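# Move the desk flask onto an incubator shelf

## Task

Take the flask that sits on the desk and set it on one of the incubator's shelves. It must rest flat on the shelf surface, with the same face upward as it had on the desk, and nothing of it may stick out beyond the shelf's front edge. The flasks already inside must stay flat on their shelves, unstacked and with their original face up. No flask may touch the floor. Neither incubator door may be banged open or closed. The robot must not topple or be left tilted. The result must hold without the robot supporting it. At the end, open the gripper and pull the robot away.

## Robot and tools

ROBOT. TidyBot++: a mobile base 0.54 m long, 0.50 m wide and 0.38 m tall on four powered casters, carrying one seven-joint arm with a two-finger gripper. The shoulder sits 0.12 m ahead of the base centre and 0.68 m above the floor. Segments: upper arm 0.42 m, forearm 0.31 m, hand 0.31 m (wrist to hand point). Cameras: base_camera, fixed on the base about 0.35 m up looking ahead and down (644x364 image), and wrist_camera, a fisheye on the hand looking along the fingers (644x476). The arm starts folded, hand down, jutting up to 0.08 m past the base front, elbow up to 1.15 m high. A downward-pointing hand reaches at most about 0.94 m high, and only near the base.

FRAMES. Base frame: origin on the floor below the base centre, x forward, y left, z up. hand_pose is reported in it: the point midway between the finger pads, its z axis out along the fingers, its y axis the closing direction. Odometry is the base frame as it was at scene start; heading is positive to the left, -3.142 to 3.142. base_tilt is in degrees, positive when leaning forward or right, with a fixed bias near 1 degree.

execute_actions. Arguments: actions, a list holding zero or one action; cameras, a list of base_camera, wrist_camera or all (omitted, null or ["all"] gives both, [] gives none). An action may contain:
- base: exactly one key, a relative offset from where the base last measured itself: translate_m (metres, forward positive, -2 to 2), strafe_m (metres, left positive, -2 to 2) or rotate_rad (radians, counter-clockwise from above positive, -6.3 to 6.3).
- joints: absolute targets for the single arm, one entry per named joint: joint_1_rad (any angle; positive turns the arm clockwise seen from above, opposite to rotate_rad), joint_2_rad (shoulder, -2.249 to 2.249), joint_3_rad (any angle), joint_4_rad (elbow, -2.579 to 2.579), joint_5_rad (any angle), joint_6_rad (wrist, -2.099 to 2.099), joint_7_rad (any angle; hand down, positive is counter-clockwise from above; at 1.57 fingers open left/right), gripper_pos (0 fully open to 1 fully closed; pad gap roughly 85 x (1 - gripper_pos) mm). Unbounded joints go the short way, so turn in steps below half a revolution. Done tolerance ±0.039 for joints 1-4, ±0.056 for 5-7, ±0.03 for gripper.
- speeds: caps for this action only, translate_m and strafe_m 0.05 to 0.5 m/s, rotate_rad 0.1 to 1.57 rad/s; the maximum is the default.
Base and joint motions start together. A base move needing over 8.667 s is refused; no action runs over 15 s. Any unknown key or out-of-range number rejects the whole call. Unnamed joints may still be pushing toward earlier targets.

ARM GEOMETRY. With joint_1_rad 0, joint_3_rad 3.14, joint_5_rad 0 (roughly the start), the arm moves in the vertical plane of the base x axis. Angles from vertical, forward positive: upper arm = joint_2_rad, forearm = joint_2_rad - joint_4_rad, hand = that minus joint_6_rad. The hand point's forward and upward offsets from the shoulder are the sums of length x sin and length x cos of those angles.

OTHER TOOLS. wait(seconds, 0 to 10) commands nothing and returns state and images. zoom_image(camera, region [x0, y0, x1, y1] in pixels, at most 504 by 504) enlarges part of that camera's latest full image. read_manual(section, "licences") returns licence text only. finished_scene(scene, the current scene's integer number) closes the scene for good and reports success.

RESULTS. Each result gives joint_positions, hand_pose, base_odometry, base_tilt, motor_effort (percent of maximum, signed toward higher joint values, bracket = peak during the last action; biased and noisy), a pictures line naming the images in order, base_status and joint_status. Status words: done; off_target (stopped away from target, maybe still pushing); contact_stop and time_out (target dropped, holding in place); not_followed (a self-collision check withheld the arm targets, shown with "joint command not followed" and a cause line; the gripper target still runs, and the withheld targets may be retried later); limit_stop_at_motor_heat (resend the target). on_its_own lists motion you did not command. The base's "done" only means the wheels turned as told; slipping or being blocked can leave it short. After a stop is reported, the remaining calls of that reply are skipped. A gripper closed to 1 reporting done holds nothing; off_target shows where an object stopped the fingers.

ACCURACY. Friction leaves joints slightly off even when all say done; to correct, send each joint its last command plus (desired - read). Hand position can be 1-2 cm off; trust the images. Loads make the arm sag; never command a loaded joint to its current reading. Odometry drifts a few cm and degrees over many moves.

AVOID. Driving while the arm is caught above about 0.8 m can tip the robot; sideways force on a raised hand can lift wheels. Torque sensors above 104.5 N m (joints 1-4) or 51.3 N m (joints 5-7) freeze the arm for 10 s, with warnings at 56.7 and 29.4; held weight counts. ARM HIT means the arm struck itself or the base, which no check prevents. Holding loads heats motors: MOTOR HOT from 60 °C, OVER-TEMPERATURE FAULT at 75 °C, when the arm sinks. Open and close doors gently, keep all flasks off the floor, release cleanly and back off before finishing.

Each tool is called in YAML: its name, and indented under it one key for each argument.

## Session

execute_actions:
  actions:
    - {"joints":{"joint_6_rad":0.45}}

Scene clock: 1.57 s.
base_odometry: x=+0.000 y=+0.000 heading=+0.000 (m, m, rad; odometry frame)
base_tilt: forward=+0.0 right=-0.2 (deg)
base_status: not commanded
joint_positions: joint_1_rad=-0.020 joint_2_rad=-0.382 joint_3_rad=+3.183 joint_4_rad=-2.547 joint_5_rad=-0.040 joint_6_rad=+0.429 joint_7_rad=+1.588 gripper_pos=+0.000
joint_status: all done
motor_effort: joint_1_rad=+0(0) joint_2_rad=-5(5) joint_3_rad=+1(1) joint_4_rad=+19(19) joint_5_rad=-1(1) joint_6_rad=+10(11) joint_7_rad=+0(1) (%)
hand_pose: x=+0.5298 y=-0.0140 z=+0.8449 quat_wxyz=(+0.000, +0.763, -0.025, +0.646) (m; base frame)
pictures: base_camera, wrist_camera
camera_calibration (this result's frames):
wrist_camera: T_world_to_cam=[[-0.00447534, -0.999762, -0.0213693, 0.0136027], [-0.157273, 0.0218073, -0.987314, 0.974944], [0.987545, -0.00105775, -0.157333, -0.257114], [0, 0, 0, 1]] pos_world=[0.407305, -0.00793337, 0.922414]
Images, in order (width x height): base_camera 644x364, wrist_camera 644x476.

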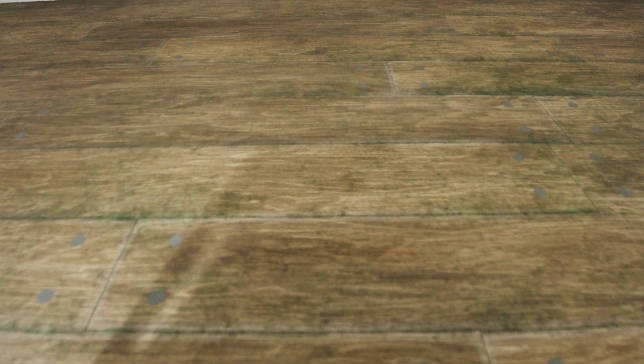

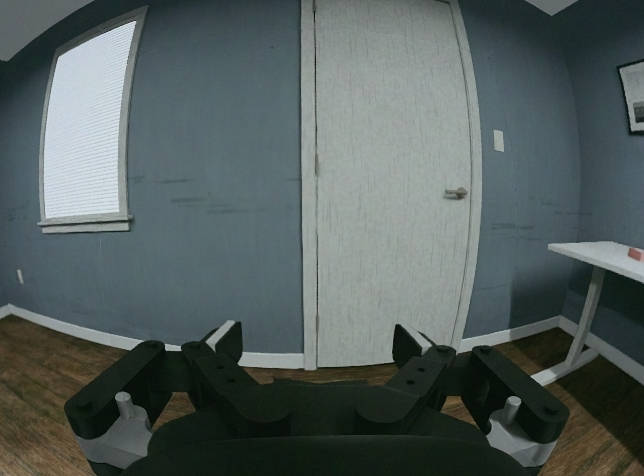

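execute_actions:
  actions:
    - {"base":{"rotate_rad":-1.55}}

execute_actions:
  actions:
    - {"base":{"rotate_rad":-1.57}}

Scene clock: 15.80 s.
base_odometry: x=+0.000 y=+0.000 heading=-1.549 (m, m, rad; odometry frame)
base_tilt: forward=+0.0 right=-0.2 (deg)
base_status: done
joint_positions: joint_1_rad=-0.020 joint_2_rad=-0.382 joint_3_rad=+3.183 joint_4_rad=-2.547 joint_5_rad=-0.040 joint_6_rad=+0.429 joint_7_rad=+1.588 gripper_pos=+0.000
joint_status: not commanded
motor_effort: joint_1_rad=+0(1) joint_2_rad=-5(6) joint_3_rad=+1(2) joint_4_rad=+18(19) joint_5_rad=-1(0) joint_6_rad=+10(11) joint_7_rad=+0(0) (%)
hand_pose: x=+0.5298 y=-0.0140 z=+0.8449 quat_wxyz=(+0.000, +0.763, -0.025, +0.646) (m; base frame)
pictures: base_camera, wrist_camera
camera_calibration (this result's frames):
wrist_camera: T_world_to_cam=[[-0.00450588, -0.999761, -0.0213815, 0.0136146], [-0.157272, 0.0218241, -0.987314, 0.974944], [0.987545, -0.001086, -0.157333, -0.257114], [0, 0, 0, 1]] pos_world=[0.407305, -0.00794514, 0.922414]
Images, in order (width x height): base_camera 644x364, wrist_camera 644x476.

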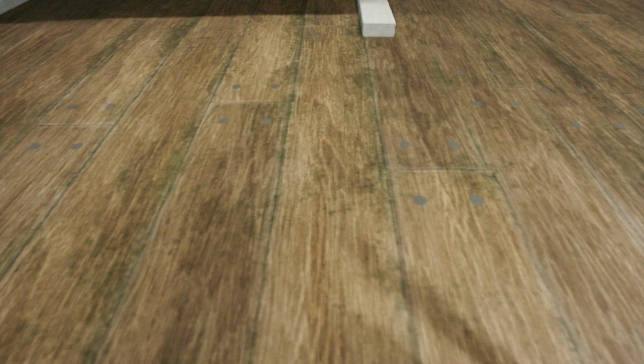

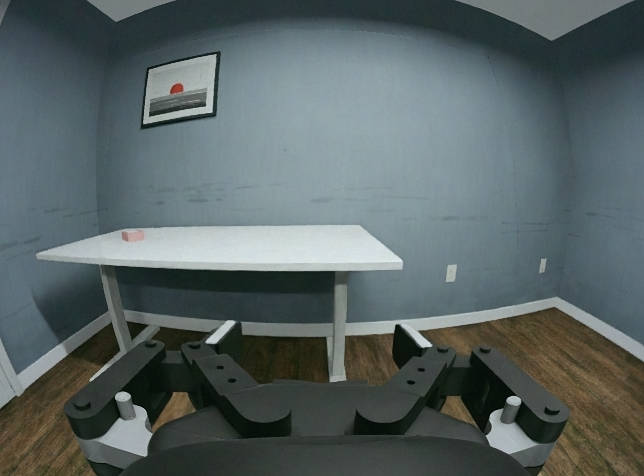

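Scene clock: 18.10 s.
base_odometry: x=+0.000 y=+0.000 heading=-3.118 (m, m, rad; odometry frame)
base_tilt: forward=+0.0 right=-0.2 (deg)
base_status: done
joint_positions: joint_1_rad=-0.020 joint_2_rad=-0.382 joint_3_rad=+3.184 joint_4_rad=-2.547 joint_5_rad=-0.040 joint_6_rad=+0.429 joint_7_rad=+1.588 gripper_pos=+0.000
joint_status: not commanded
motor_effort: joint_1_rad=+0(1) joint_2_rad=-5(6) joint_3_rad=+1(2) joint_4_rad=+19(18) joint_5_rad=-1(0) joint_6_rad=+10(10) joint_7_rad=+0(0) (%)
hand_pose: x=+0.5298 y=-0.0143 z=+0.8449 quat_wxyz=(+0.000, +0.763, -0.025, +0.646) (m; base frame)
pictures: base_camera, wrist_camera
camera_calibration (this result's frames):
wrist_camera: T_world_to_cam=[[-0.00513439, -0.999753, -0.0216342, 0.013862], [-0.157264, 0.0221725, -0.987308, 0.974943], [0.987543, -0.00166696, -0.157339, -0.257117], [0, 0, 0, 1]] pos_world=[0.407309, -0.008187, 0.922414]
Images, in order (width x height): base_camera 644x364, wrist_camera 644x476.

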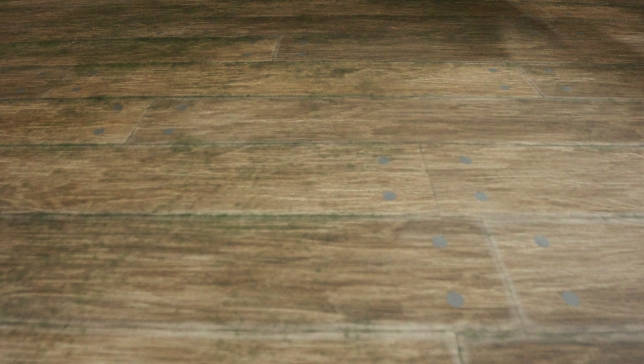

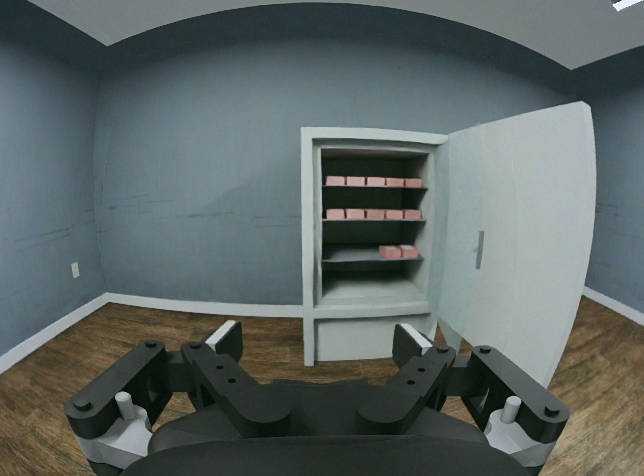

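execute_actions:
  actions:
    - {"base":{"rotate_rad":1.57},"joints":{"joint_1_rad":0,"joint_2_rad":0,"joint_3_rad":3.13,"joint_4_rad":-1.0,"joint_5_rad":0.02,"joint_6_rad":-1.35,"joint_7_rad":1.55}}
  cameras: []

execute_actions:
  actions:
    - {"base":{"strafe_m":0.75}}
  cameras: []

execute_actions:
  actions:
    - {"base":{"translate_m":0.45}}

execute_actions:
  actions:
    - {"base":{"translate_m":0.25}}

Scene clock: 42.90 s.
base_odometry: x=+0.000 y=+0.000 heading=-1.549 (m, m, rad; odometry frame)
base_tilt: forward=+0.0 right=-0.2 (deg)
base_status: done
joint_positions: joint_1_rad=-0.013 joint_2_rad=-0.015 joint_3_rad=+3.138 joint_4_rad=-1.015 joint_5_rad=-0.022 joint_6_rad=-1.305 joint_7_rad=+1.574 gripper_pos=+0.000
joint_status: all done
motor_effort: joint_1_rad=+0(3) joint_2_rad=-17(18) joint_3_rad=+0(1) joint_4_rad=+18(20) joint_5_rad=-1(0) joint_6_rad=+8(11) joint_7_rad=+0(1) (%)
hand_pose: x=+0.6078 y=+0.0163 z=+1.0640 quat_wxyz=(-0.014, +0.914, +0.011, +0.406) (m; base frame)
pictures: none
No camera images: the call's "cameras" was empty. Leave "cameras" out to get every camera's image.

Scene clock: 45.77 s.
base_odometry: x=+0.750 y=+0.017 heading=-1.548 (m, m, rad; odometry frame)
base_tilt: forward=+0.0 right=-0.2 (deg)
base_status: done
joint_positions: joint_1_rad=-0.009 joint_2_rad=-0.015 joint_3_rad=+3.134 joint_4_rad=-1.015 joint_5_rad=-0.018 joint_6_rad=-1.305 joint_7_rad=+1.574 gripper_pos=+0.000
joint_status: not commanded
motor_effort: joint_1_rad=+1(2) joint_2_rad=-17(18) joint_3_rad=+1(1) joint_4_rad=+18(18) joint_5_rad=-1(2) joint_6_rad=+8(8) joint_7_rad=+0(0) (%)
hand_pose: x=+0.6080 y=+0.0151 z=+1.0636 quat_wxyz=(-0.012, +0.914, +0.011, +0.406) (m; base frame)
pictures: none
No camera images: the call's "cameras" was empty. Leave "cameras" out to get every camera's image.

Scene clock: 48.03 s.
base_odometry: x=+0.760 y=-0.433 heading=-1.548 (m, m, rad; odometry frame)
base_tilt: forward=+0.0 right=-0.2 (deg)
base_status: done
joint_positions: joint_1_rad=-0.009 joint_2_rad=+0.005 joint_3_rad=+3.134 joint_4_rad=-1.013 joint_5_rad=-0.017 joint_6_rad=-1.308 joint_7_rad=+1.574 gripper_pos=+0.000
joint_status: not commanded
motor_effort: joint_1_rad=+0(1) joint_2_rad=-18(22) joint_3_rad=+0(1) joint_4_rad=+18(18) joint_5_rad=-1(2) joint_6_rad=+8(8) joint_7_rad=+0(0) (%)
hand_pose: x=+0.6150 y=+0.0151 z=+1.0544 quat_wxyz=(-0.011, +0.918, +0.011, +0.397) (m; base frame)
pictures: base_camera, wrist_camera
camera_calibration (this result's frames):
wrist_camera: T_world_to_cam=[[0.0623193, -0.9978, -0.0226319, 0.00776068], [-0.678907, -0.025759, -0.733773, 1.2488], [0.731575, 0.0610931, -0.679018, 0.398337], [0, 0, 0, 1]] pos_world=[0.555919, 0.0155756, 1.18699]
Images, in order (width x height): base_camera 644x364, wrist_camera 644x476.

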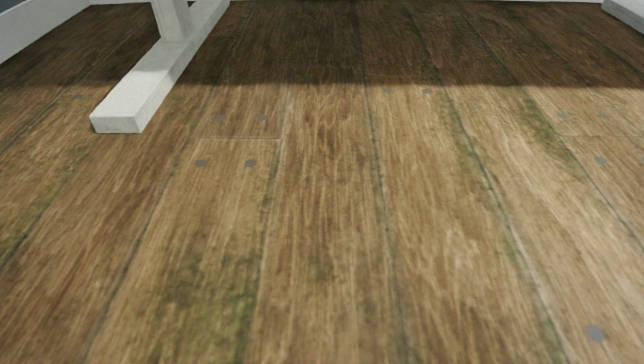

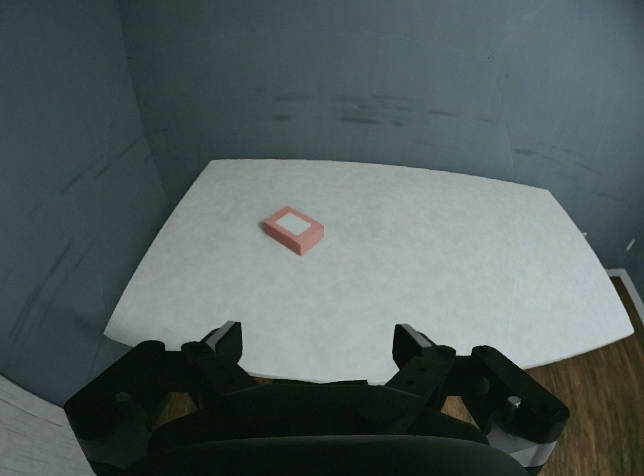

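Scene clock: 49.90 s.
base_odometry: x=+0.766 y=-0.683 heading=-1.548 (m, m, rad; odometry frame)
base_tilt: forward=+0.0 right=-0.2 (deg)
base_status: done
joint_positions: joint_1_rad=-0.009 joint_2_rad=+0.007 joint_3_rad=+3.134 joint_4_rad=-1.012 joint_5_rad=-0.017 joint_6_rad=-1.309 joint_7_rad=+1.574 gripper_pos=+0.000
joint_status: not commanded
motor_effort: joint_1_rad=+0(0) joint_2_rad=-18(22) joint_3_rad=+0(1) joint_4_rad=+18(19) joint_5_rad=-1(1) joint_6_rad=+8(9) joint_7_rad=+0(0) (%)
hand_pose: x=+0.6155 y=+0.0151 z=+1.0538 quat_wxyz=(-0.011, +0.918, +0.011, +0.396) (m; base frame)
pictures: base_camera, wrist_camera
camera_calibration (this result's frames):
wrist_camera: T_world_to_cam=[[0.0622954, -0.997799, -0.0227115, 0.00782174], [-0.680129, -0.0257863, -0.732639, 1.24824], [0.730441, 0.0610868, -0.680238, 0.399586], [0, 0, 0, 1]] pos_world=[0.556603, 0.0155826, 1.1865]
Images, in order (width x height): base_camera 644x364, wrist_camera 644x476.

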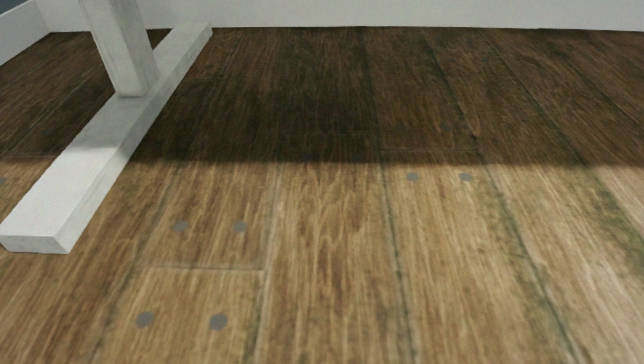

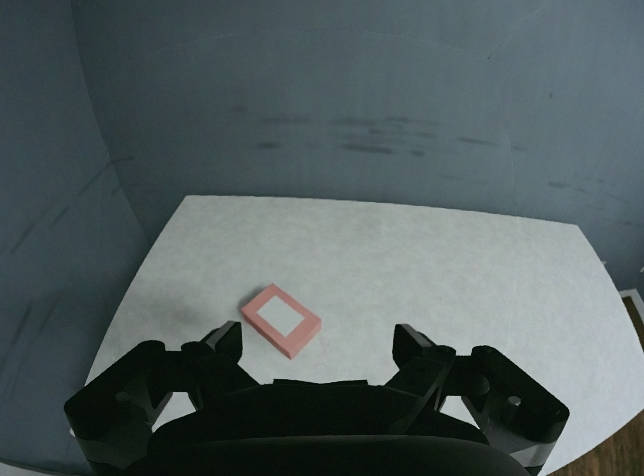

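zoom_image:
  camera: "wrist_camera"
  region: [220, 270, 340, 370]

Region (220, 270, 340, 370) of wrist_camera's 644x476 image, scaled by 4.200.

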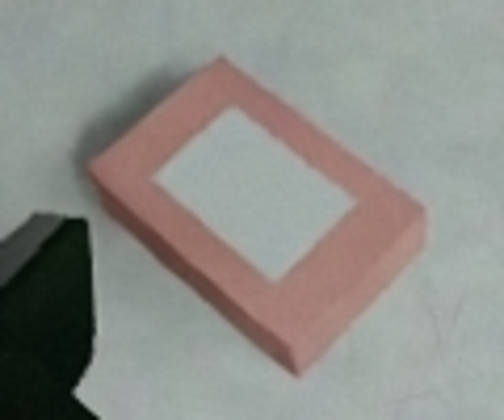

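execute_actions:
  actions:
    - {"base":{"rotate_rad":0.914}}
  cameras: []

execute_actions:
  actions:
    - {"base":{"translate_m":-0.5}}
  cameras: []

execute_actions:
  actions:
    - {"base":{"strafe_m":-0.585},"joints":{"joint_2_rad":0.54,"joint_4_rad":-1.48,"joint_6_rad":0.0}}

Scene clock: 84.50 s.
base_odometry: x=+0.766 y=-0.683 heading=-0.634 (m, m, rad; odometry frame)
base_tilt: forward=+0.0 right=-0.2 (deg)
base_status: done
joint_positions: joint_1_rad=-0.007 joint_2_rad=+0.007 joint_3_rad=+3.126 joint_4_rad=-1.012 joint_5_rad=-0.017 joint_6_rad=-1.309 joint_7_rad=+1.574 gripper_pos=+0.000
joint_status: not commanded
motor_effort: joint_1_rad=+0(2) joint_2_rad=-18(20) joint_3_rad=+1(2) joint_4_rad=+18(18) joint_5_rad=-1(2) joint_6_rad=+8(8) joint_7_rad=+1(1) (%)
hand_pose: x=+0.6153 y=+0.0174 z=+1.0538 quat_wxyz=(-0.012, +0.918, +0.013, +0.396) (m; base frame)
pictures: none
No camera images: the call's "cameras" was empty. Leave "cameras" out to get every camera's image.

Scene clock: 86.83 s.
base_odometry: x=+0.363 y=-0.387 heading=-0.634 (m, m, rad; odometry frame)
base_tilt: forward=+0.0 right=-0.2 (deg)
base_status: done
joint_positions: joint_1_rad=-0.007 joint_2_rad=-0.006 joint_3_rad=+3.126 joint_4_rad=-1.011 joint_5_rad=-0.017 joint_6_rad=-1.310 joint_7_rad=+1.574 gripper_pos=+0.000
joint_status: not commanded
motor_effort: joint_1_rad=+0(1) joint_2_rad=-18(23) joint_3_rad=+1(1) joint_4_rad=+18(19) joint_5_rad=-1(1) joint_6_rad=+8(9) joint_7_rad=+0(0) (%)
hand_pose: x=+0.6105 y=+0.0174 z=+1.0604 quat_wxyz=(-0.012, +0.916, +0.013, +0.402) (m; base frame)
pictures: none
No camera images: the call's "cameras" was empty. Leave "cameras" out to get every camera's image.

Scene clock: 89.37 s.
base_odometry: x=+0.016 y=-0.858 heading=-0.634 (m, m, rad; odometry frame)
base_tilt: forward=+0.0 right=-0.2 (deg)
base_status: done
joint_positions: joint_1_rad=-0.001 joint_2_rad=+0.543 joint_3_rad=+3.127 joint_4_rad=-1.471 joint_5_rad=-0.017 joint_6_rad=-0.044 joint_7_rad=+1.574 gripper_pos=+0.000
joint_status: all done
motor_effort: joint_1_rad=-1(3) joint_2_rad=-38(42) joint_3_rad=-1(4) joint_4_rad=+19(21) joint_5_rad=-1(0) joint_6_rad=+9(10) joint_7_rad=+0(0) (%)
hand_pose: x=+0.8952 y=+0.0113 z=+0.7614 quat_wxyz=(-0.010, +0.857, -0.002, +0.515) (m; base frame)
pictures: base_camera, wrist_camera
camera_calibration (this result's frames):
wrist_camera: T_world_to_cam=[[0.0429502, -0.99887, -0.020338, -0.00447779], [-0.461856, -0.00179995, -0.886953, 1.14592], [0.885915, 0.0474881, -0.461411, -0.309085], [0, 0, 0, 1]] pos_world=[0.803264, 0.0122677, 0.87367]
Images, in order (width x height): base_camera 644x364, wrist_camera 644x476.

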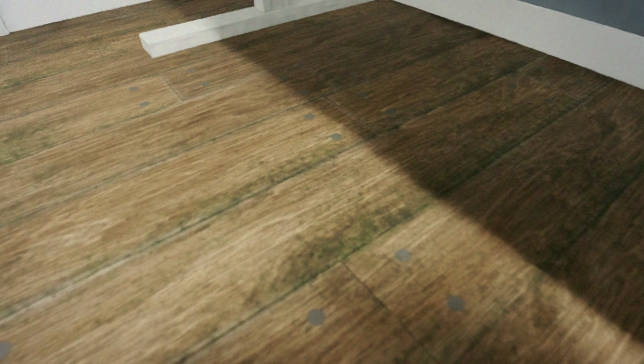

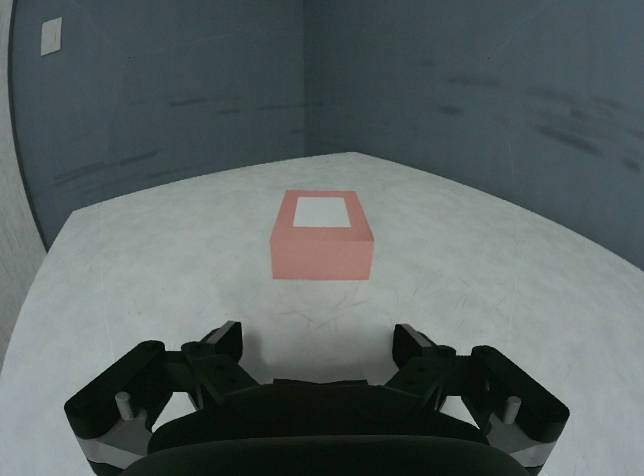

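execute_actions:
  actions:
    - {"base":{"translate_m":0.065},"speeds":{"translate_m":0.1}}
  cameras: ["wrist_camera"]

Scene clock: 99.63 s.
base_odometry: x=+0.069 y=-0.897 heading=-0.634 (m, m, rad; odometry frame)
base_tilt: forward=+0.0 right=-0.2 (deg)
base_status: done
joint_positions: joint_1_rad=-0.001 joint_2_rad=+0.542 joint_3_rad=+3.127 joint_4_rad=-1.471 joint_5_rad=-0.017 joint_6_rad=-0.044 joint_7_rad=+1.574 gripper_pos=+0.000
joint_status: not commanded
motor_effort: joint_1_rad=+0(1) joint_2_rad=-37(41) joint_3_rad=+0(1) joint_4_rad=+19(20) joint_5_rad=-1(1) joint_6_rad=+10(10) joint_7_rad=+0(1) (%)
hand_pose: x=+0.8952 y=+0.0113 z=+0.7622 quat_wxyz=(-0.010, +0.857, -0.002, +0.516) (m; base frame)
pictures: wrist_camera
camera_calibration (this result's frames):
wrist_camera: T_world_to_cam=[[0.0429654, -0.998871, -0.0202776, -0.00452299], [-0.46056, -0.00179119, -0.887627, 1.14598], [0.886588, 0.0474763, -0.460117, -0.310266], [0, 0, 0, 1]] pos_world=[0.803064, 0.0122651, 0.874352]
Images, in order (width x height): wrist_camera 644x476.

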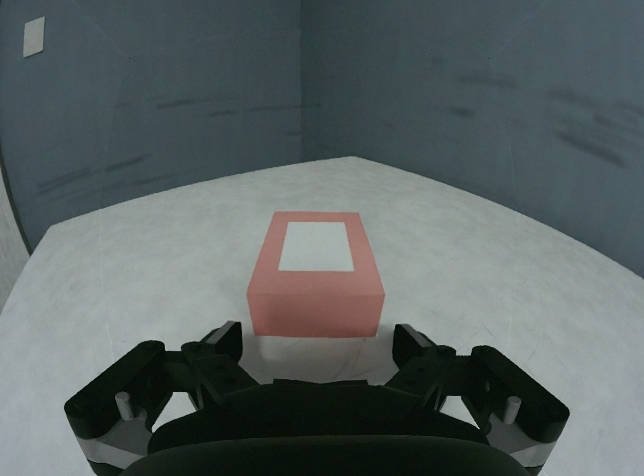

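execute_actions:
  actions:
    - {"base":{"strafe_m":0.004}}
  cameras: []

execute_actions:
  actions:
    - {"base":{"translate_m":0.025},"speeds":{"translate_m":0.05}}
  cameras: ["wrist_camera"]

Scene clock: 106.50 s.
base_odometry: x=+0.071 y=-0.894 heading=-0.635 (m, m, rad; odometry frame)
base_tilt: forward=+0.0 right=-0.2 (deg)
base_status: done
joint_positions: joint_1_rad=-0.001 joint_2_rad=+0.542 joint_3_rad=+3.128 joint_4_rad=-1.471 joint_5_rad=-0.017 joint_6_rad=-0.044 joint_7_rad=+1.574 gripper_pos=+0.000
joint_status: not commanded
motor_effort: joint_1_rad=+0(5) joint_2_rad=-37(40) joint_3_rad=+0(2) joint_4_rad=+19(20) joint_5_rad=-1(1) joint_6_rad=+9(10) joint_7_rad=+0(0) (%)
hand_pose: x=+0.8952 y=+0.0111 z=+0.7622 quat_wxyz=(-0.010, +0.857, -0.002, +0.516) (m; base frame)
pictures: none
No camera images: the call's "cameras" was empty. Leave "cameras" out to get every camera's image.

Scene clock: 107.43 s.
base_odometry: x=+0.091 y=-0.908 heading=-0.634 (m, m, rad; odometry frame)
base_tilt: forward=+0.0 right=-0.2 (deg)
base_status: done
joint_positions: joint_1_rad=-0.001 joint_2_rad=+0.542 joint_3_rad=+3.128 joint_4_rad=-1.471 joint_5_rad=-0.017 joint_6_rad=-0.043 joint_7_rad=+1.574 gripper_pos=+0.000
joint_status: not commanded
motor_effort: joint_1_rad=+0(4) joint_2_rad=-39(41) joint_3_rad=+0(3) joint_4_rad=+19(20) joint_5_rad=-1(1) joint_6_rad=+10(10) joint_7_rad=+0(0) (%)
hand_pose: x=+0.8952 y=+0.0111 z=+0.7627 quat_wxyz=(-0.010, +0.856, -0.002, +0.516) (m; base frame)
pictures: wrist_camera
camera_calibration (this result's frames):
wrist_camera: T_world_to_cam=[[0.0426656, -0.998886, -0.0201711, -0.00456017], [-0.459735, -0.00170372, -0.888055, 1.14604], [0.887031, 0.0471628, -0.459295, -0.311027], [0, 0, 0, 1]] pos_world=[0.802959, 0.0120663, 0.8748]
Images, in order (width x height): wrist_camera 644x476.

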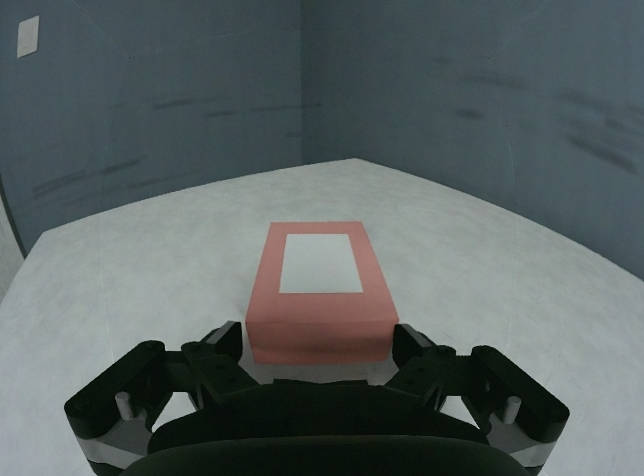

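execute_actions:
  actions:
    - {"base":{"strafe_m":-0.003}}
  cameras: []

execute_actions:
  actions:
    - {"base":{"translate_m":0.015},"speeds":{"translate_m":0.05}}
  cameras: ["wrist_camera"]

Scene clock: 113.37 s.
base_odometry: x=+0.090 y=-0.911 heading=-0.634 (m, m, rad; odometry frame)
base_tilt: forward=+0.1 right=-0.2 (deg)
base_status: done
joint_positions: joint_1_rad=-0.001 joint_2_rad=+0.542 joint_3_rad=+3.128 joint_4_rad=-1.471 joint_5_rad=-0.017 joint_6_rad=-0.043 joint_7_rad=+1.574 gripper_pos=+0.000
joint_status: not commanded
motor_effort: joint_1_rad=+0(4) joint_2_rad=-38(39) joint_3_rad=-1(2) joint_4_rad=+19(19) joint_5_rad=-1(1) joint_6_rad=+10(10) joint_7_rad=+0(0) (%)
hand_pose: x=+0.8952 y=+0.0109 z=+0.7627 quat_wxyz=(-0.010, +0.856, -0.002, +0.516) (m; base frame)
pictures: none
No camera images: the call's "cameras" was empty. Leave "cameras" out to get every camera's image.

Scene clock: 114.10 s.
base_odometry: x=+0.102 y=-0.920 heading=-0.634 (m, m, rad; odometry frame)
base_tilt: forward=+0.0 right=-0.2 (deg)
base_status: done
joint_positions: joint_1_rad=-0.001 joint_2_rad=+0.541 joint_3_rad=+3.128 joint_4_rad=-1.471 joint_5_rad=-0.017 joint_6_rad=-0.043 joint_7_rad=+1.574 gripper_pos=+0.000
joint_status: not commanded
motor_effort: joint_1_rad=+0(2) joint_2_rad=-39(41) joint_3_rad=+0(0) joint_4_rad=+20(20) joint_5_rad=-1(1) joint_6_rad=+9(10) joint_7_rad=+0(0) (%)
hand_pose: x=+0.8952 y=+0.0109 z=+0.7631 quat_wxyz=(-0.010, +0.856, -0.002, +0.517) (m; base frame)
pictures: wrist_camera
camera_calibration (this result's frames):
wrist_camera: T_world_to_cam=[[0.042432, -0.998898, -0.0200625, -0.0046079], [-0.459048, -0.00165643, -0.88841, 1.14607], [0.887398, 0.0469066, -0.458612, -0.311686], [0, 0, 0, 1]] pos_world=[0.802887, 0.0119157, 0.875148]
Images, in order (width x height): wrist_camera 644x476.

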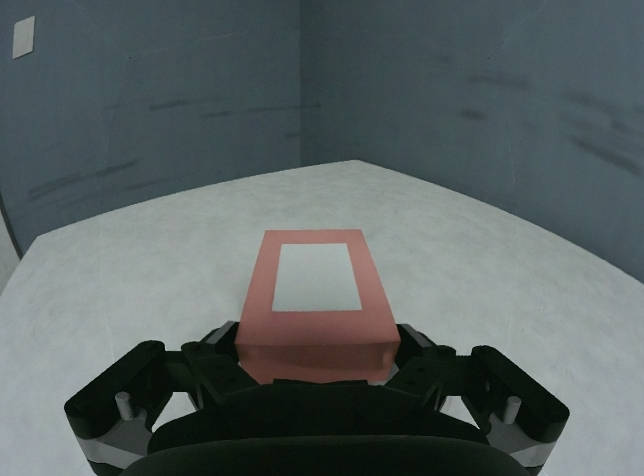

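execute_actions:
  actions:
    - {"base":{"translate_m":0.028},"speeds":{"translate_m":0.05},"joints":{"joint_2_rad":0.552}}
  cameras: ["wrist_camera"]

execute_actions:
  actions:
    - {"joints":{"gripper_pos":1}}
  cameras: ["wrist_camera"]

Scene clock: 124.17 s.
base_odometry: x=+0.124 y=-0.937 heading=-0.635 (m, m, rad; odometry frame)
base_tilt: forward=+0.0 right=-0.2 (deg)
base_status: done
joint_positions: joint_1_rad=-0.001 joint_2_rad=+0.545 joint_3_rad=+3.128 joint_4_rad=-1.471 joint_5_rad=-0.017 joint_6_rad=-0.043 joint_7_rad=+1.574 gripper_pos=+0.000
joint_status: all done
motor_effort: joint_1_rad=+0(2) joint_2_rad=-38(39) joint_3_rad=+0(1) joint_4_rad=+19(20) joint_5_rad=-1(1) joint_6_rad=+9(10) joint_7_rad=+1(1) (%)
hand_pose: x=+0.8955 y=+0.0109 z=+0.7601 quat_wxyz=(-0.010, +0.857, -0.002, +0.515) (m; base frame)
pictures: wrist_camera
camera_calibration (this result's frames):
wrist_camera: T_world_to_cam=[[0.0423532, -0.998898, -0.0202196, -0.00449175], [-0.462402, -0.00165792, -0.886669, 1.14524], [0.885659, 0.0469028, -0.461962, -0.309235], [0, 0, 0, 1]] pos_world=[0.803628, 0.0119159, 0.872504]
Images, in order (width x height): wrist_camera 644x476.

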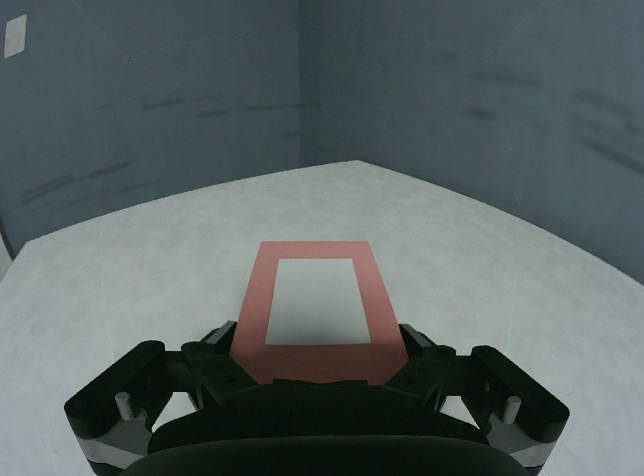

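Scene clock: 125.27 s.
base_odometry: x=+0.124 y=-0.937 heading=-0.635 (m, m, rad; odometry frame)
base_tilt: forward=+0.0 right=-0.2 (deg)
base_status: not commanded
joint_positions: joint_1_rad=-0.001 joint_2_rad=+0.545 joint_3_rad=+3.128 joint_4_rad=-1.471 joint_5_rad=-0.017 joint_6_rad=-0.041 joint_7_rad=+1.573 gripper_pos=+0.037
joint_status: gripper_pos off_target (ended at +0.037, target +1.000)
motor_effort: joint_1_rad=+0(0) joint_2_rad=-37(38) joint_3_rad=+0(0) joint_4_rad=+19(20) joint_5_rad=-1(1) joint_6_rad=+9(10) joint_7_rad=+0(0) (%)
hand_pose: x=+0.8957 y=+0.0109 z=+0.7607 quat_wxyz=(-0.010, +0.857, -0.002, +0.516) (m; base frame)
pictures: wrist_camera
camera_calibration (this result's frames):
wrist_camera: T_world_to_cam=[[0.0419269, -0.998901, -0.0209629, -0.00355013], [-0.460927, -0.000722732, -0.887438, 1.14508], [0.886447, 0.0468699, -0.460451, -0.311015], [0, 0, 0, 1]] pos_world=[0.803646, 0.0118586, 0.872905]
Images, in order (width x height): wrist_camera 644x476.

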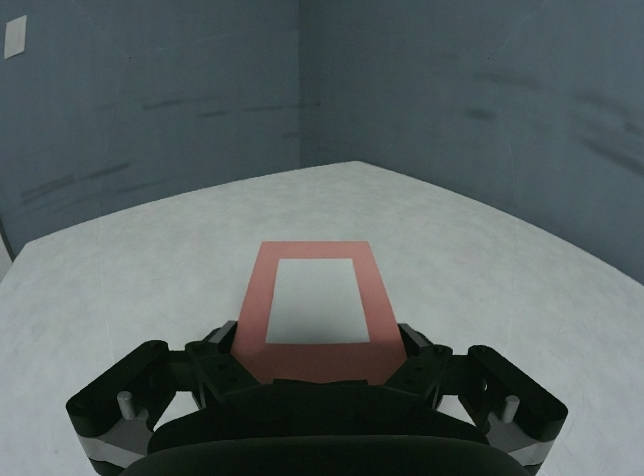

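execute_actions:
  actions:
    - {"joints":{"joint_2_rad":0.35,"joint_6_rad":-0.28}}
  cameras: ["wrist_camera"]

execute_actions:
  actions:
    - {"base":{"translate_m":-0.5},"speeds":{"translate_m":0.35},"joints":{"joint_2_rad":-0.01,"joint_4_rad":-1.91,"joint_6_rad":-0.115}}
  cameras: []

execute_actions:
  actions:
    - {"base":{"rotate_rad":-2.484},"speeds":{"rotate_rad":0.9}}
  cameras: []

execute_actions:
  actions:
    - {"base":{"strafe_m":-0.84},"speeds":{"strafe_m":0.4}}

Scene clock: 141.70 s.
base_odometry: x=+0.124 y=-0.937 heading=-0.635 (m, m, rad; odometry frame)
base_tilt: forward=+0.0 right=-0.2 (deg)
base_status: not commanded
joint_positions: joint_1_rad=-0.001 joint_2_rad=+0.350 joint_3_rad=+3.128 joint_4_rad=-1.476 joint_5_rad=-0.017 joint_6_rad=-0.238 joint_7_rad=+1.573 gripper_pos=+0.037
joint_status: all done
motor_effort: joint_1_rad=+0(0) joint_2_rad=-34(42) joint_3_rad=+0(0) joint_4_rad=+22(22) joint_5_rad=-1(1) joint_6_rad=+10(10) joint_7_rad=+0(1) (%)
hand_pose: x=+0.8413 y=+0.0118 z=+0.8507 quat_wxyz=(-0.011, +0.858, +0.000, +0.513) (m; base frame)
pictures: wrist_camera
camera_calibration (this result's frames):
wrist_camera: T_world_to_cam=[[0.0460794, -0.998741, -0.0198221, -0.00292617], [-0.466076, -0.00394416, -0.884736, 1.20198], [0.883544, 0.0500067, -0.465671, -0.214597], [0, 0, 0, 1]] pos_world=[0.749953, 0.0125496, 0.963441]
Images, in order (width x height): wrist_camera 644x476.

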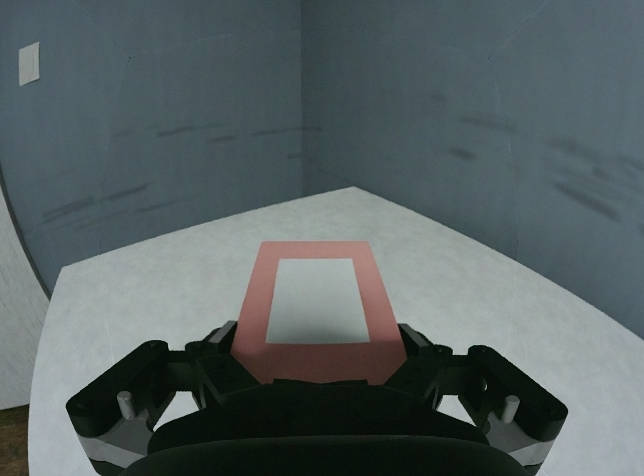

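Scene clock: 144.23 s.
base_odometry: x=-0.278 y=-0.641 heading=-0.634 (m, m, rad; odometry frame)
base_tilt: forward=+0.0 right=-0.2 (deg)
base_status: done
joint_positions: joint_1_rad=-0.001 joint_2_rad=-0.007 joint_3_rad=+3.128 joint_4_rad=-1.900 joint_5_rad=-0.017 joint_6_rad=-0.165 joint_7_rad=+1.573 gripper_pos=+0.037
joint_status: all done
motor_effort: joint_1_rad=+0(3) joint_2_rad=-20(38) joint_3_rad=+0(2) joint_4_rad=+21(22) joint_5_rad=-1(1) joint_6_rad=+10(10) joint_7_rad=+0(0) (%)
hand_pose: x=+0.6891 y=+0.0105 z=+0.8571 quat_wxyz=(-0.009, +0.857, +0.001, +0.515) (m; base frame)
pictures: none
No camera images: the call's "cameras" was empty. Leave "cameras" out to get every camera's image.

Scene clock: 147.87 s.
base_odometry: x=-0.279 y=-0.641 heading=-3.118 (m, m, rad; odometry frame)
base_tilt: forward=+0.0 right=-0.2 (deg)
base_status: done
joint_positions: joint_1_rad=+0.000 joint_2_rad=-0.007 joint_3_rad=+3.132 joint_4_rad=-1.900 joint_5_rad=-0.017 joint_6_rad=-0.164 joint_7_rad=+1.573 gripper_pos=+0.037
joint_status: not commanded
motor_effort: joint_1_rad=+0(3) joint_2_rad=-21(22) joint_3_rad=+1(4) joint_4_rad=+21(21) joint_5_rad=-1(1) joint_6_rad=+10(10) joint_7_rad=+0(0) (%)
hand_pose: x=+0.6893 y=+0.0076 z=+0.8573 quat_wxyz=(-0.007, +0.857, -0.001, +0.516) (m; base frame)
pictures: none
No camera images: the call's "cameras" was empty. Leave "cameras" out to get every camera's image.

Scene clock: 151.13 s.
base_odometry: x=-0.297 y=+0.199 heading=-3.119 (m, m, rad; odometry frame)
base_tilt: forward=+0.0 right=-0.2 (deg)
base_status: done
joint_positions: joint_1_rad=+0.000 joint_2_rad=-0.007 joint_3_rad=+3.131 joint_4_rad=-1.900 joint_5_rad=-0.017 joint_6_rad=-0.164 joint_7_rad=+1.573 gripper_pos=+0.037
joint_status: not commanded
motor_effort: joint_1_rad=+0(2) joint_2_rad=-20(22) joint_3_rad=+0(3) joint_4_rad=+21(21) joint_5_rad=-1(1) joint_6_rad=+10(10) joint_7_rad=+0(1) (%)
hand_pose: x=+0.6893 y=+0.0081 z=+0.8573 quat_wxyz=(-0.007, +0.857, -0.001, +0.516) (m; base frame)
pictures: base_camera, wrist_camera
camera_calibration (this result's frames):
wrist_camera: T_world_to_cam=[[0.04137, -0.999039, -0.0144508, -0.00088412], [-0.460569, -0.0062332, -0.887602, 1.13566], [0.886659, 0.0433757, -0.460384, -0.0835941], [0, 0, 0, 1]] pos_world=[0.597204, 0.00982145, 0.969513]
Images, in order (width x height): base_camera 644x364, wrist_camera 644x476.

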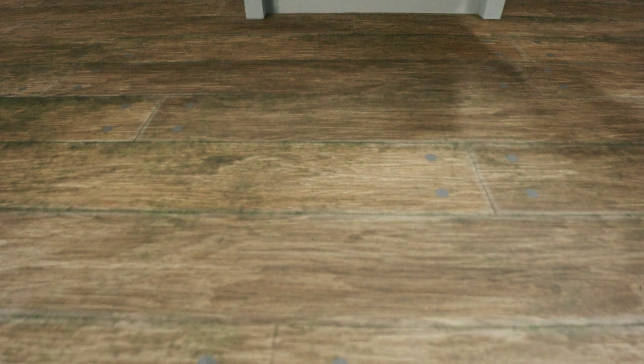

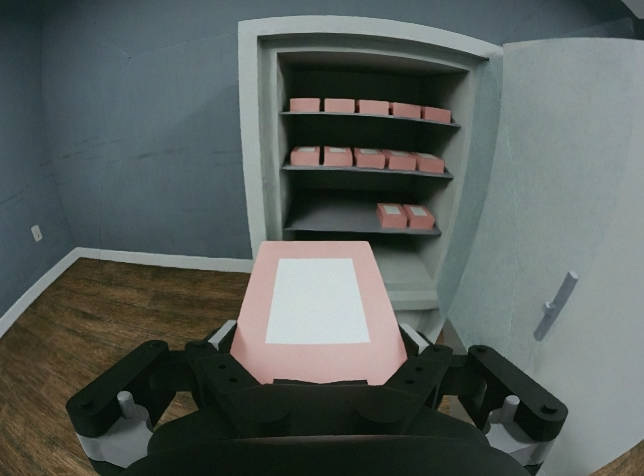

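execute_actions:
  actions:
    - {"base":{"strafe_m":-0.025},"joints":{"joint_2_rad":0.58,"joint_4_rad":-1.78,"joint_6_rad":0.36}}
  cameras: ["wrist_camera"]

execute_actions:
  actions:
    - {"base":{"translate_m":0.25},"speeds":{"translate_m":0.2}}

Scene clock: 166.87 s.
base_odometry: x=-0.298 y=+0.224 heading=-3.119 (m, m, rad; odometry frame)
base_tilt: forward=+0.0 right=-0.2 (deg)
base_status: done
joint_positions: joint_1_rad=+0.002 joint_2_rad=+0.584 joint_3_rad=+3.134 joint_4_rad=-1.800 joint_5_rad=-0.017 joint_6_rad=+0.310 joint_7_rad=+1.573 gripper_pos=+0.037
joint_status: all done
motor_effort: joint_1_rad=+0(3) joint_2_rad=-36(39) joint_3_rad=+0(2) joint_4_rad=+16(21) joint_5_rad=-1(1) joint_6_rad=+10(10) joint_7_rad=+1(0) (%)
hand_pose: x=+0.8395 y=+0.0032 z=+0.6541 quat_wxyz=(-0.004, +0.861, -0.006, +0.508) (m; base frame)
pictures: wrist_camera
camera_calibration (this result's frames):
wrist_camera: T_world_to_cam=[[0.028815, -0.999469, -0.0152108, -0.00390822], [-0.476056, -0.00034109, -0.879415, 1.03203], [0.878943, 0.0325815, -0.475813, -0.293483], [0, 0, 0, 1]] pos_world=[0.749373, 0.00600799, 0.767883]
Images, in order (width x height): wrist_camera 644x476.

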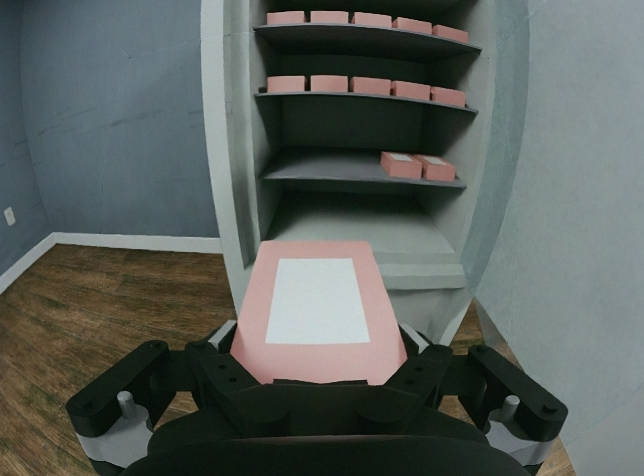

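Scene clock: 168.87 s.
base_odometry: x=-0.548 y=+0.219 heading=-3.119 (m, m, rad; odometry frame)
base_tilt: forward=+0.0 right=-0.2 (deg)
base_status: done
joint_positions: joint_1_rad=+0.002 joint_2_rad=+0.584 joint_3_rad=+3.134 joint_4_rad=-1.795 joint_5_rad=-0.017 joint_6_rad=+0.312 joint_7_rad=+1.573 gripper_pos=+0.037
joint_status: not commanded
motor_effort: joint_1_rad=+1(1) joint_2_rad=-37(39) joint_3_rad=+0(1) joint_4_rad=+16(17) joint_5_rad=-1(1) joint_6_rad=+10(11) joint_7_rad=+0(0) (%)
hand_pose: x=+0.8418 y=+0.0031 z=+0.6572 quat_wxyz=(-0.004, +0.859, -0.006, +0.512) (m; base frame)
pictures: base_camera, wrist_camera
camera_calibration (this result's frames):
wrist_camera: T_world_to_cam=[[0.028874, -0.99947, -0.0150095, -0.00411937], [-0.469563, -0.00030648, -0.882899, 1.03269], [0.882427, 0.0325407, -0.469323, -0.301226], [0, 0, 0, 1]] pos_world=[0.750843, 0.00600142, 0.77033]
Images, in order (width x height): base_camera 644x364, wrist_camera 644x476.

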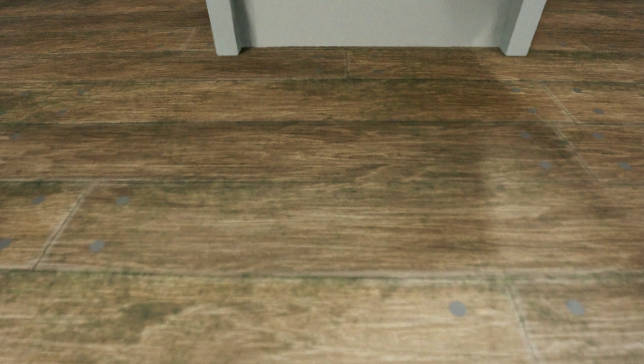

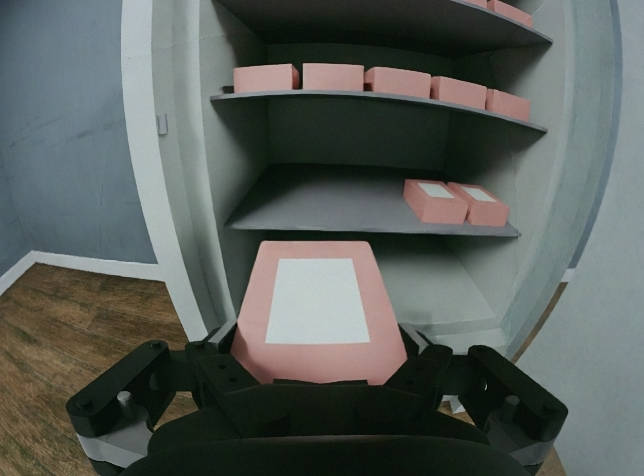

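execute_actions:
  actions:
    - {"joints":{"joint_2_rad":0.63,"joint_6_rad":0.42}}
  cameras: []

execute_actions:
  actions:
    - {"base":{"translate_m":0.16},"speeds":{"translate_m":0.1}}
  cameras: ["wrist_camera"]

Scene clock: 184.73 s.
base_odometry: x=-0.548 y=+0.219 heading=-3.119 (m, m, rad; odometry frame)
base_tilt: forward=+0.0 right=-0.2 (deg)
base_status: not commanded
joint_positions: joint_1_rad=+0.002 joint_2_rad=+0.629 joint_3_rad=+3.134 joint_4_rad=-1.795 joint_5_rad=-0.017 joint_6_rad=+0.372 joint_7_rad=+1.573 gripper_pos=+0.037
joint_status: all done
motor_effort: joint_1_rad=+0(0) joint_2_rad=-38(39) joint_3_rad=+0(1) joint_4_rad=+15(16) joint_5_rad=-1(1) joint_6_rad=+10(11) joint_7_rad=+1(0) (%)
hand_pose: x=+0.8491 y=+0.0028 z=+0.6414 quat_wxyz=(-0.004, +0.855, -0.007, +0.518) (m; base frame)
pictures: none
No camera images: the call's "cameras" was empty. Leave "cameras" out to get every camera's image.

Scene clock: 186.83 s.
base_odometry: x=-0.708 y=+0.216 heading=-3.120 (m, m, rad; odometry frame)
base_tilt: forward=+0.0 right=-0.2 (deg)
base_status: done
joint_positions: joint_1_rad=+0.002 joint_2_rad=+0.629 joint_3_rad=+3.134 joint_4_rad=-1.793 joint_5_rad=-0.017 joint_6_rad=+0.372 joint_7_rad=+1.573 gripper_pos=+0.037
joint_status: not commanded
motor_effort: joint_1_rad=+0(2) joint_2_rad=-38(40) joint_3_rad=+0(2) joint_4_rad=+15(17) joint_5_rad=-1(1) joint_6_rad=+10(11) joint_7_rad=+0(0) (%)
hand_pose: x=+0.8498 y=+0.0028 z=+0.6418 quat_wxyz=(-0.004, +0.855, -0.007, +0.519) (m; base frame)
pictures: wrist_camera
camera_calibration (this result's frames):
wrist_camera: T_world_to_cam=[[0.028157, -0.999503, -0.0141548, -0.00485292], [-0.454511, -0.000189502, -0.890741, 1.01508], [0.890296, 0.0315141, -0.454291, -0.3319], [0, 0, 0, 1]] pos_world=[0.756991, 0.00580135, 0.753327]
Images, in order (width x height): wrist_camera 644x476.

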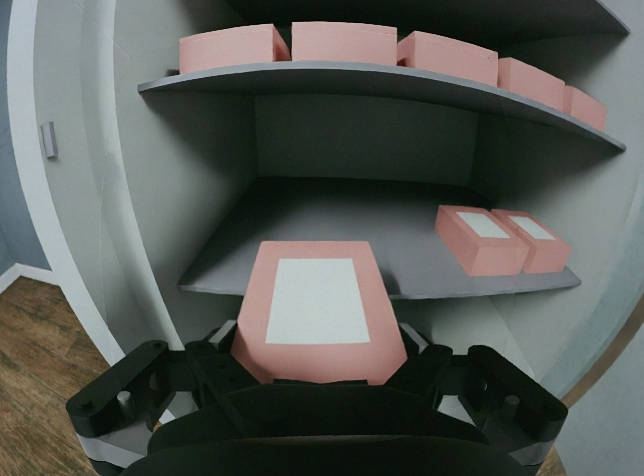

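execute_actions:
  actions:
    - {"base":{"translate_m":0.15},"speeds":{"translate_m":0.07}}
  cameras: ["wrist_camera"]

execute_actions:
  actions:
    - {"joints":{"joint_2_rad":0.665,"joint_6_rad":0.445}}
  cameras: ["wrist_camera"]

Scene clock: 197.37 s.
base_odometry: x=-0.859 y=+0.213 heading=-3.120 (m, m, rad; odometry frame)
base_tilt: forward=+0.0 right=-0.2 (deg)
base_status: done
joint_positions: joint_1_rad=+0.002 joint_2_rad=+0.630 joint_3_rad=+3.134 joint_4_rad=-1.793 joint_5_rad=-0.017 joint_6_rad=+0.373 joint_7_rad=+1.573 gripper_pos=+0.037
joint_status: not commanded
motor_effort: joint_1_rad=+0(2) joint_2_rad=-38(39) joint_3_rad=+0(1) joint_4_rad=+16(16) joint_5_rad=-1(1) joint_6_rad=+10(11) joint_7_rad=+0(0) (%)
hand_pose: x=+0.8500 y=+0.0028 z=+0.6417 quat_wxyz=(-0.004, +0.855, -0.007, +0.519) (m; base frame)
pictures: wrist_camera
camera_calibration (this result's frames):
wrist_camera: T_world_to_cam=[[0.0281546, -0.999503, -0.0141511, -0.00485989], [-0.454358, -0.000186257, -0.890819, 1.01503], [0.890374, 0.0315103, -0.454137, -0.332231], [0, 0, 0, 1]] pos_world=[0.757134, 0.00580028, 0.753261]
Images, in order (width x height): wrist_camera 644x476.

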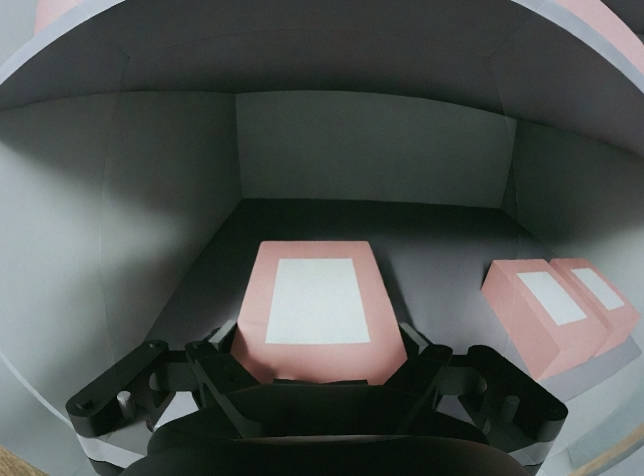

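Scene clock: 198.13 s.
base_odometry: x=-0.859 y=+0.213 heading=-3.120 (m, m, rad; odometry frame)
base_tilt: forward=+0.0 right=-0.2 (deg)
base_status: not commanded
joint_positions: joint_1_rad=+0.002 joint_2_rad=+0.662 joint_3_rad=+3.134 joint_4_rad=-1.793 joint_5_rad=-0.017 joint_6_rad=+0.395 joint_7_rad=+1.573 gripper_pos=+0.037
joint_status: all done
motor_effort: joint_1_rad=+0(0) joint_2_rad=-38(40) joint_3_rad=+0(0) joint_4_rad=+16(16) joint_5_rad=-1(1) joint_6_rad=+10(11) joint_7_rad=+1(0) (%)
hand_pose: x=+0.8517 y=+0.0027 z=+0.6245 quat_wxyz=(-0.004, +0.857, -0.007, +0.515) (m; base frame)
pictures: wrist_camera
camera_calibration (this result's frames):
wrist_camera: T_world_to_cam=[[0.0276656, -0.999515, -0.0142883, -0.00477376], [-0.462678, -0.000133448, -0.886526, 1.00484], [0.886094, 0.0311372, -0.462458, -0.332778], [0, 0, 0, 1]] pos_world=[0.759923, 0.0057244, 0.736854]
Images, in order (width x height): wrist_camera 644x476.

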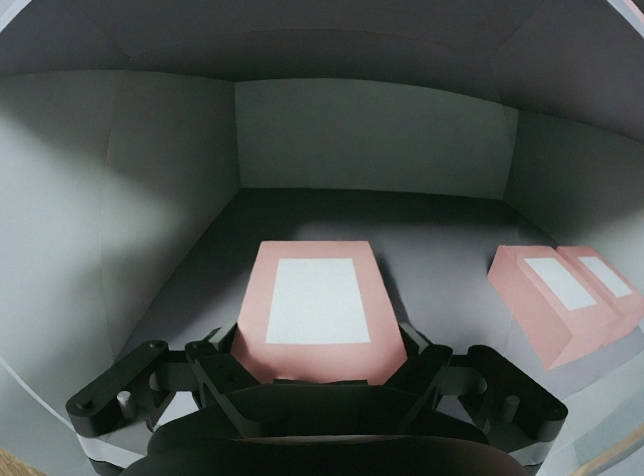

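No contact yet; a bit lower.

execute_actions:
  actions:
    - {"joints":{"joint_2_rad":0.685,"joint_6_rad":0.47}}
  cameras: ["wrist_camera"]

execute_actions:
  actions:
    - {"joints":{"gripper_pos":0}}
  cameras: ["wrist_camera"]

execute_actions:
  actions:
    - {"base":{"translate_m":-0.12},"speeds":{"translate_m":0.07}}
  cameras: ["wrist_camera"]

Scene clock: 208.47 s.
base_odometry: x=-0.859 y=+0.213 heading=-3.120 (m, m, rad; odometry frame)
base_tilt: forward=+0.0 right=-0.2 (deg)
base_status: not commanded
joint_positions: joint_1_rad=+0.002 joint_2_rad=+0.679 joint_3_rad=+3.134 joint_4_rad=-1.793 joint_5_rad=-0.017 joint_6_rad=+0.421 joint_7_rad=+1.573 gripper_pos=+0.037
joint_status: all done
motor_effort: joint_1_rad=+0(0) joint_2_rad=-39(39) joint_3_rad=+0(0) joint_4_rad=+15(15) joint_5_rad=-1(1) joint_6_rad=+10(10) joint_7_rad=+1(1) (%)
hand_pose: x=+0.8544 y=+0.0026 z=+0.6191 quat_wxyz=(-0.004, +0.855, -0.007, +0.519) (m; base frame)
pictures: wrist_camera
camera_calibration (this result's frames):
wrist_camera: T_world_to_cam=[[0.0273922, -0.999529, -0.0138612, -0.00509552], [-0.455022, -0.000121021, -0.89048, 0.997197], [0.890059, 0.0306993, -0.454811, -0.345778], [0, 0, 0, 1]] pos_world=[0.761649, 0.00564271, 0.73065]
Images, in order (width x height): wrist_camera 644x476.

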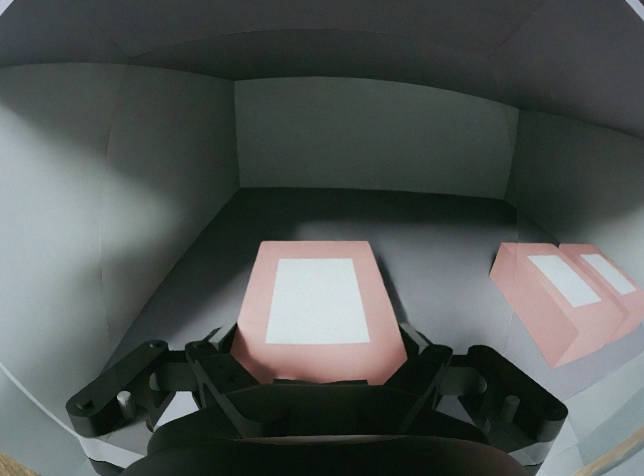

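Scene clock: 209.57 s.
base_odometry: x=-0.859 y=+0.213 heading=-3.120 (m, m, rad; odometry frame)
base_tilt: forward=+0.0 right=-0.2 (deg)
base_status: not commanded
joint_positions: joint_1_rad=+0.002 joint_2_rad=+0.679 joint_3_rad=+3.134 joint_4_rad=-1.793 joint_5_rad=-0.017 joint_6_rad=+0.423 joint_7_rad=+1.573 gripper_pos=+0.000
joint_status: all done
motor_effort: joint_1_rad=+0(0) joint_2_rad=-38(39) joint_3_rad=+0(0) joint_4_rad=+15(15) joint_5_rad=-1(1) joint_6_rad=+9(10) joint_7_rad=+0(0) (%)
hand_pose: x=+0.8547 y=+0.0025 z=+0.6196 quat_wxyz=(-0.004, +0.854, -0.007, +0.519) (m; base frame)
pictures: wrist_camera
camera_calibration (this result's frames):
wrist_camera: T_world_to_cam=[[0.0273894, -0.99953, -0.0137947, -0.00514459], [-0.453397, -0.000122963, -0.891309, 0.996889], [0.890888, 0.0306669, -0.453187, -0.347497], [0, 0, 0, 1]] pos_world=[0.761708, 0.00563706, 0.730984]
Images, in order (width x height): wrist_camera 644x476.

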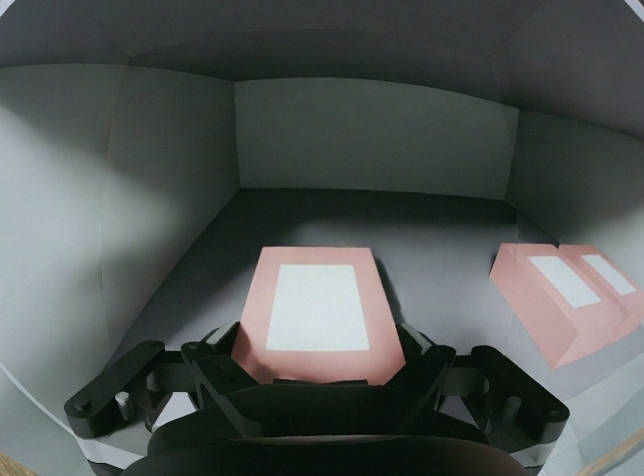

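Scene clock: 211.77 s.
base_odometry: x=-0.739 y=+0.215 heading=-3.120 (m, m, rad; odometry frame)
base_tilt: forward=+0.0 right=-0.2 (deg)
base_status: done
joint_positions: joint_1_rad=+0.002 joint_2_rad=+0.680 joint_3_rad=+3.134 joint_4_rad=-1.791 joint_5_rad=-0.017 joint_6_rad=+0.425 joint_7_rad=+1.573 gripper_pos=+0.000
joint_status: not commanded
motor_effort: joint_1_rad=+0(1) joint_2_rad=-37(40) joint_3_rad=+0(1) joint_4_rad=+14(16) joint_5_rad=-1(1) joint_6_rad=+10(10) joint_7_rad=+1(0) (%)
hand_pose: x=+0.8555 y=+0.0025 z=+0.6203 quat_wxyz=(-0.004, +0.854, -0.007, +0.521) (m; base frame)
pictures: wrist_camera
camera_calibration (this result's frames):
wrist_camera: T_world_to_cam=[[0.0273905, -0.999531, -0.01371, -0.00522345], [-0.450902, -0.0001133, -0.892573, 0.996608], [0.892153, 0.0306299, -0.450694, -0.35057], [0, 0, 0, 1]] pos_world=[0.762278, 0.00562982, 0.731474]
Images, in order (width x height): wrist_camera 644x476.

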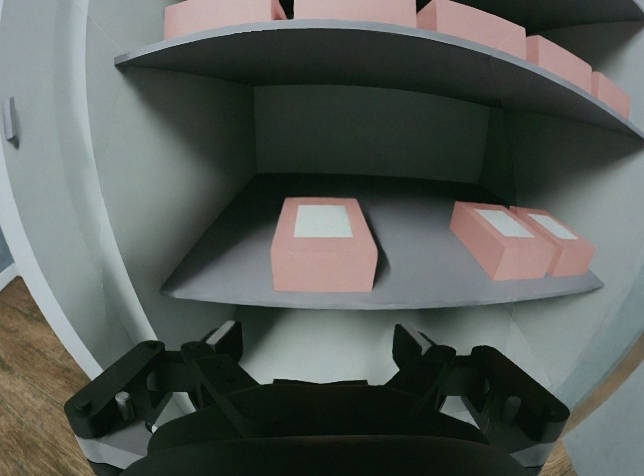

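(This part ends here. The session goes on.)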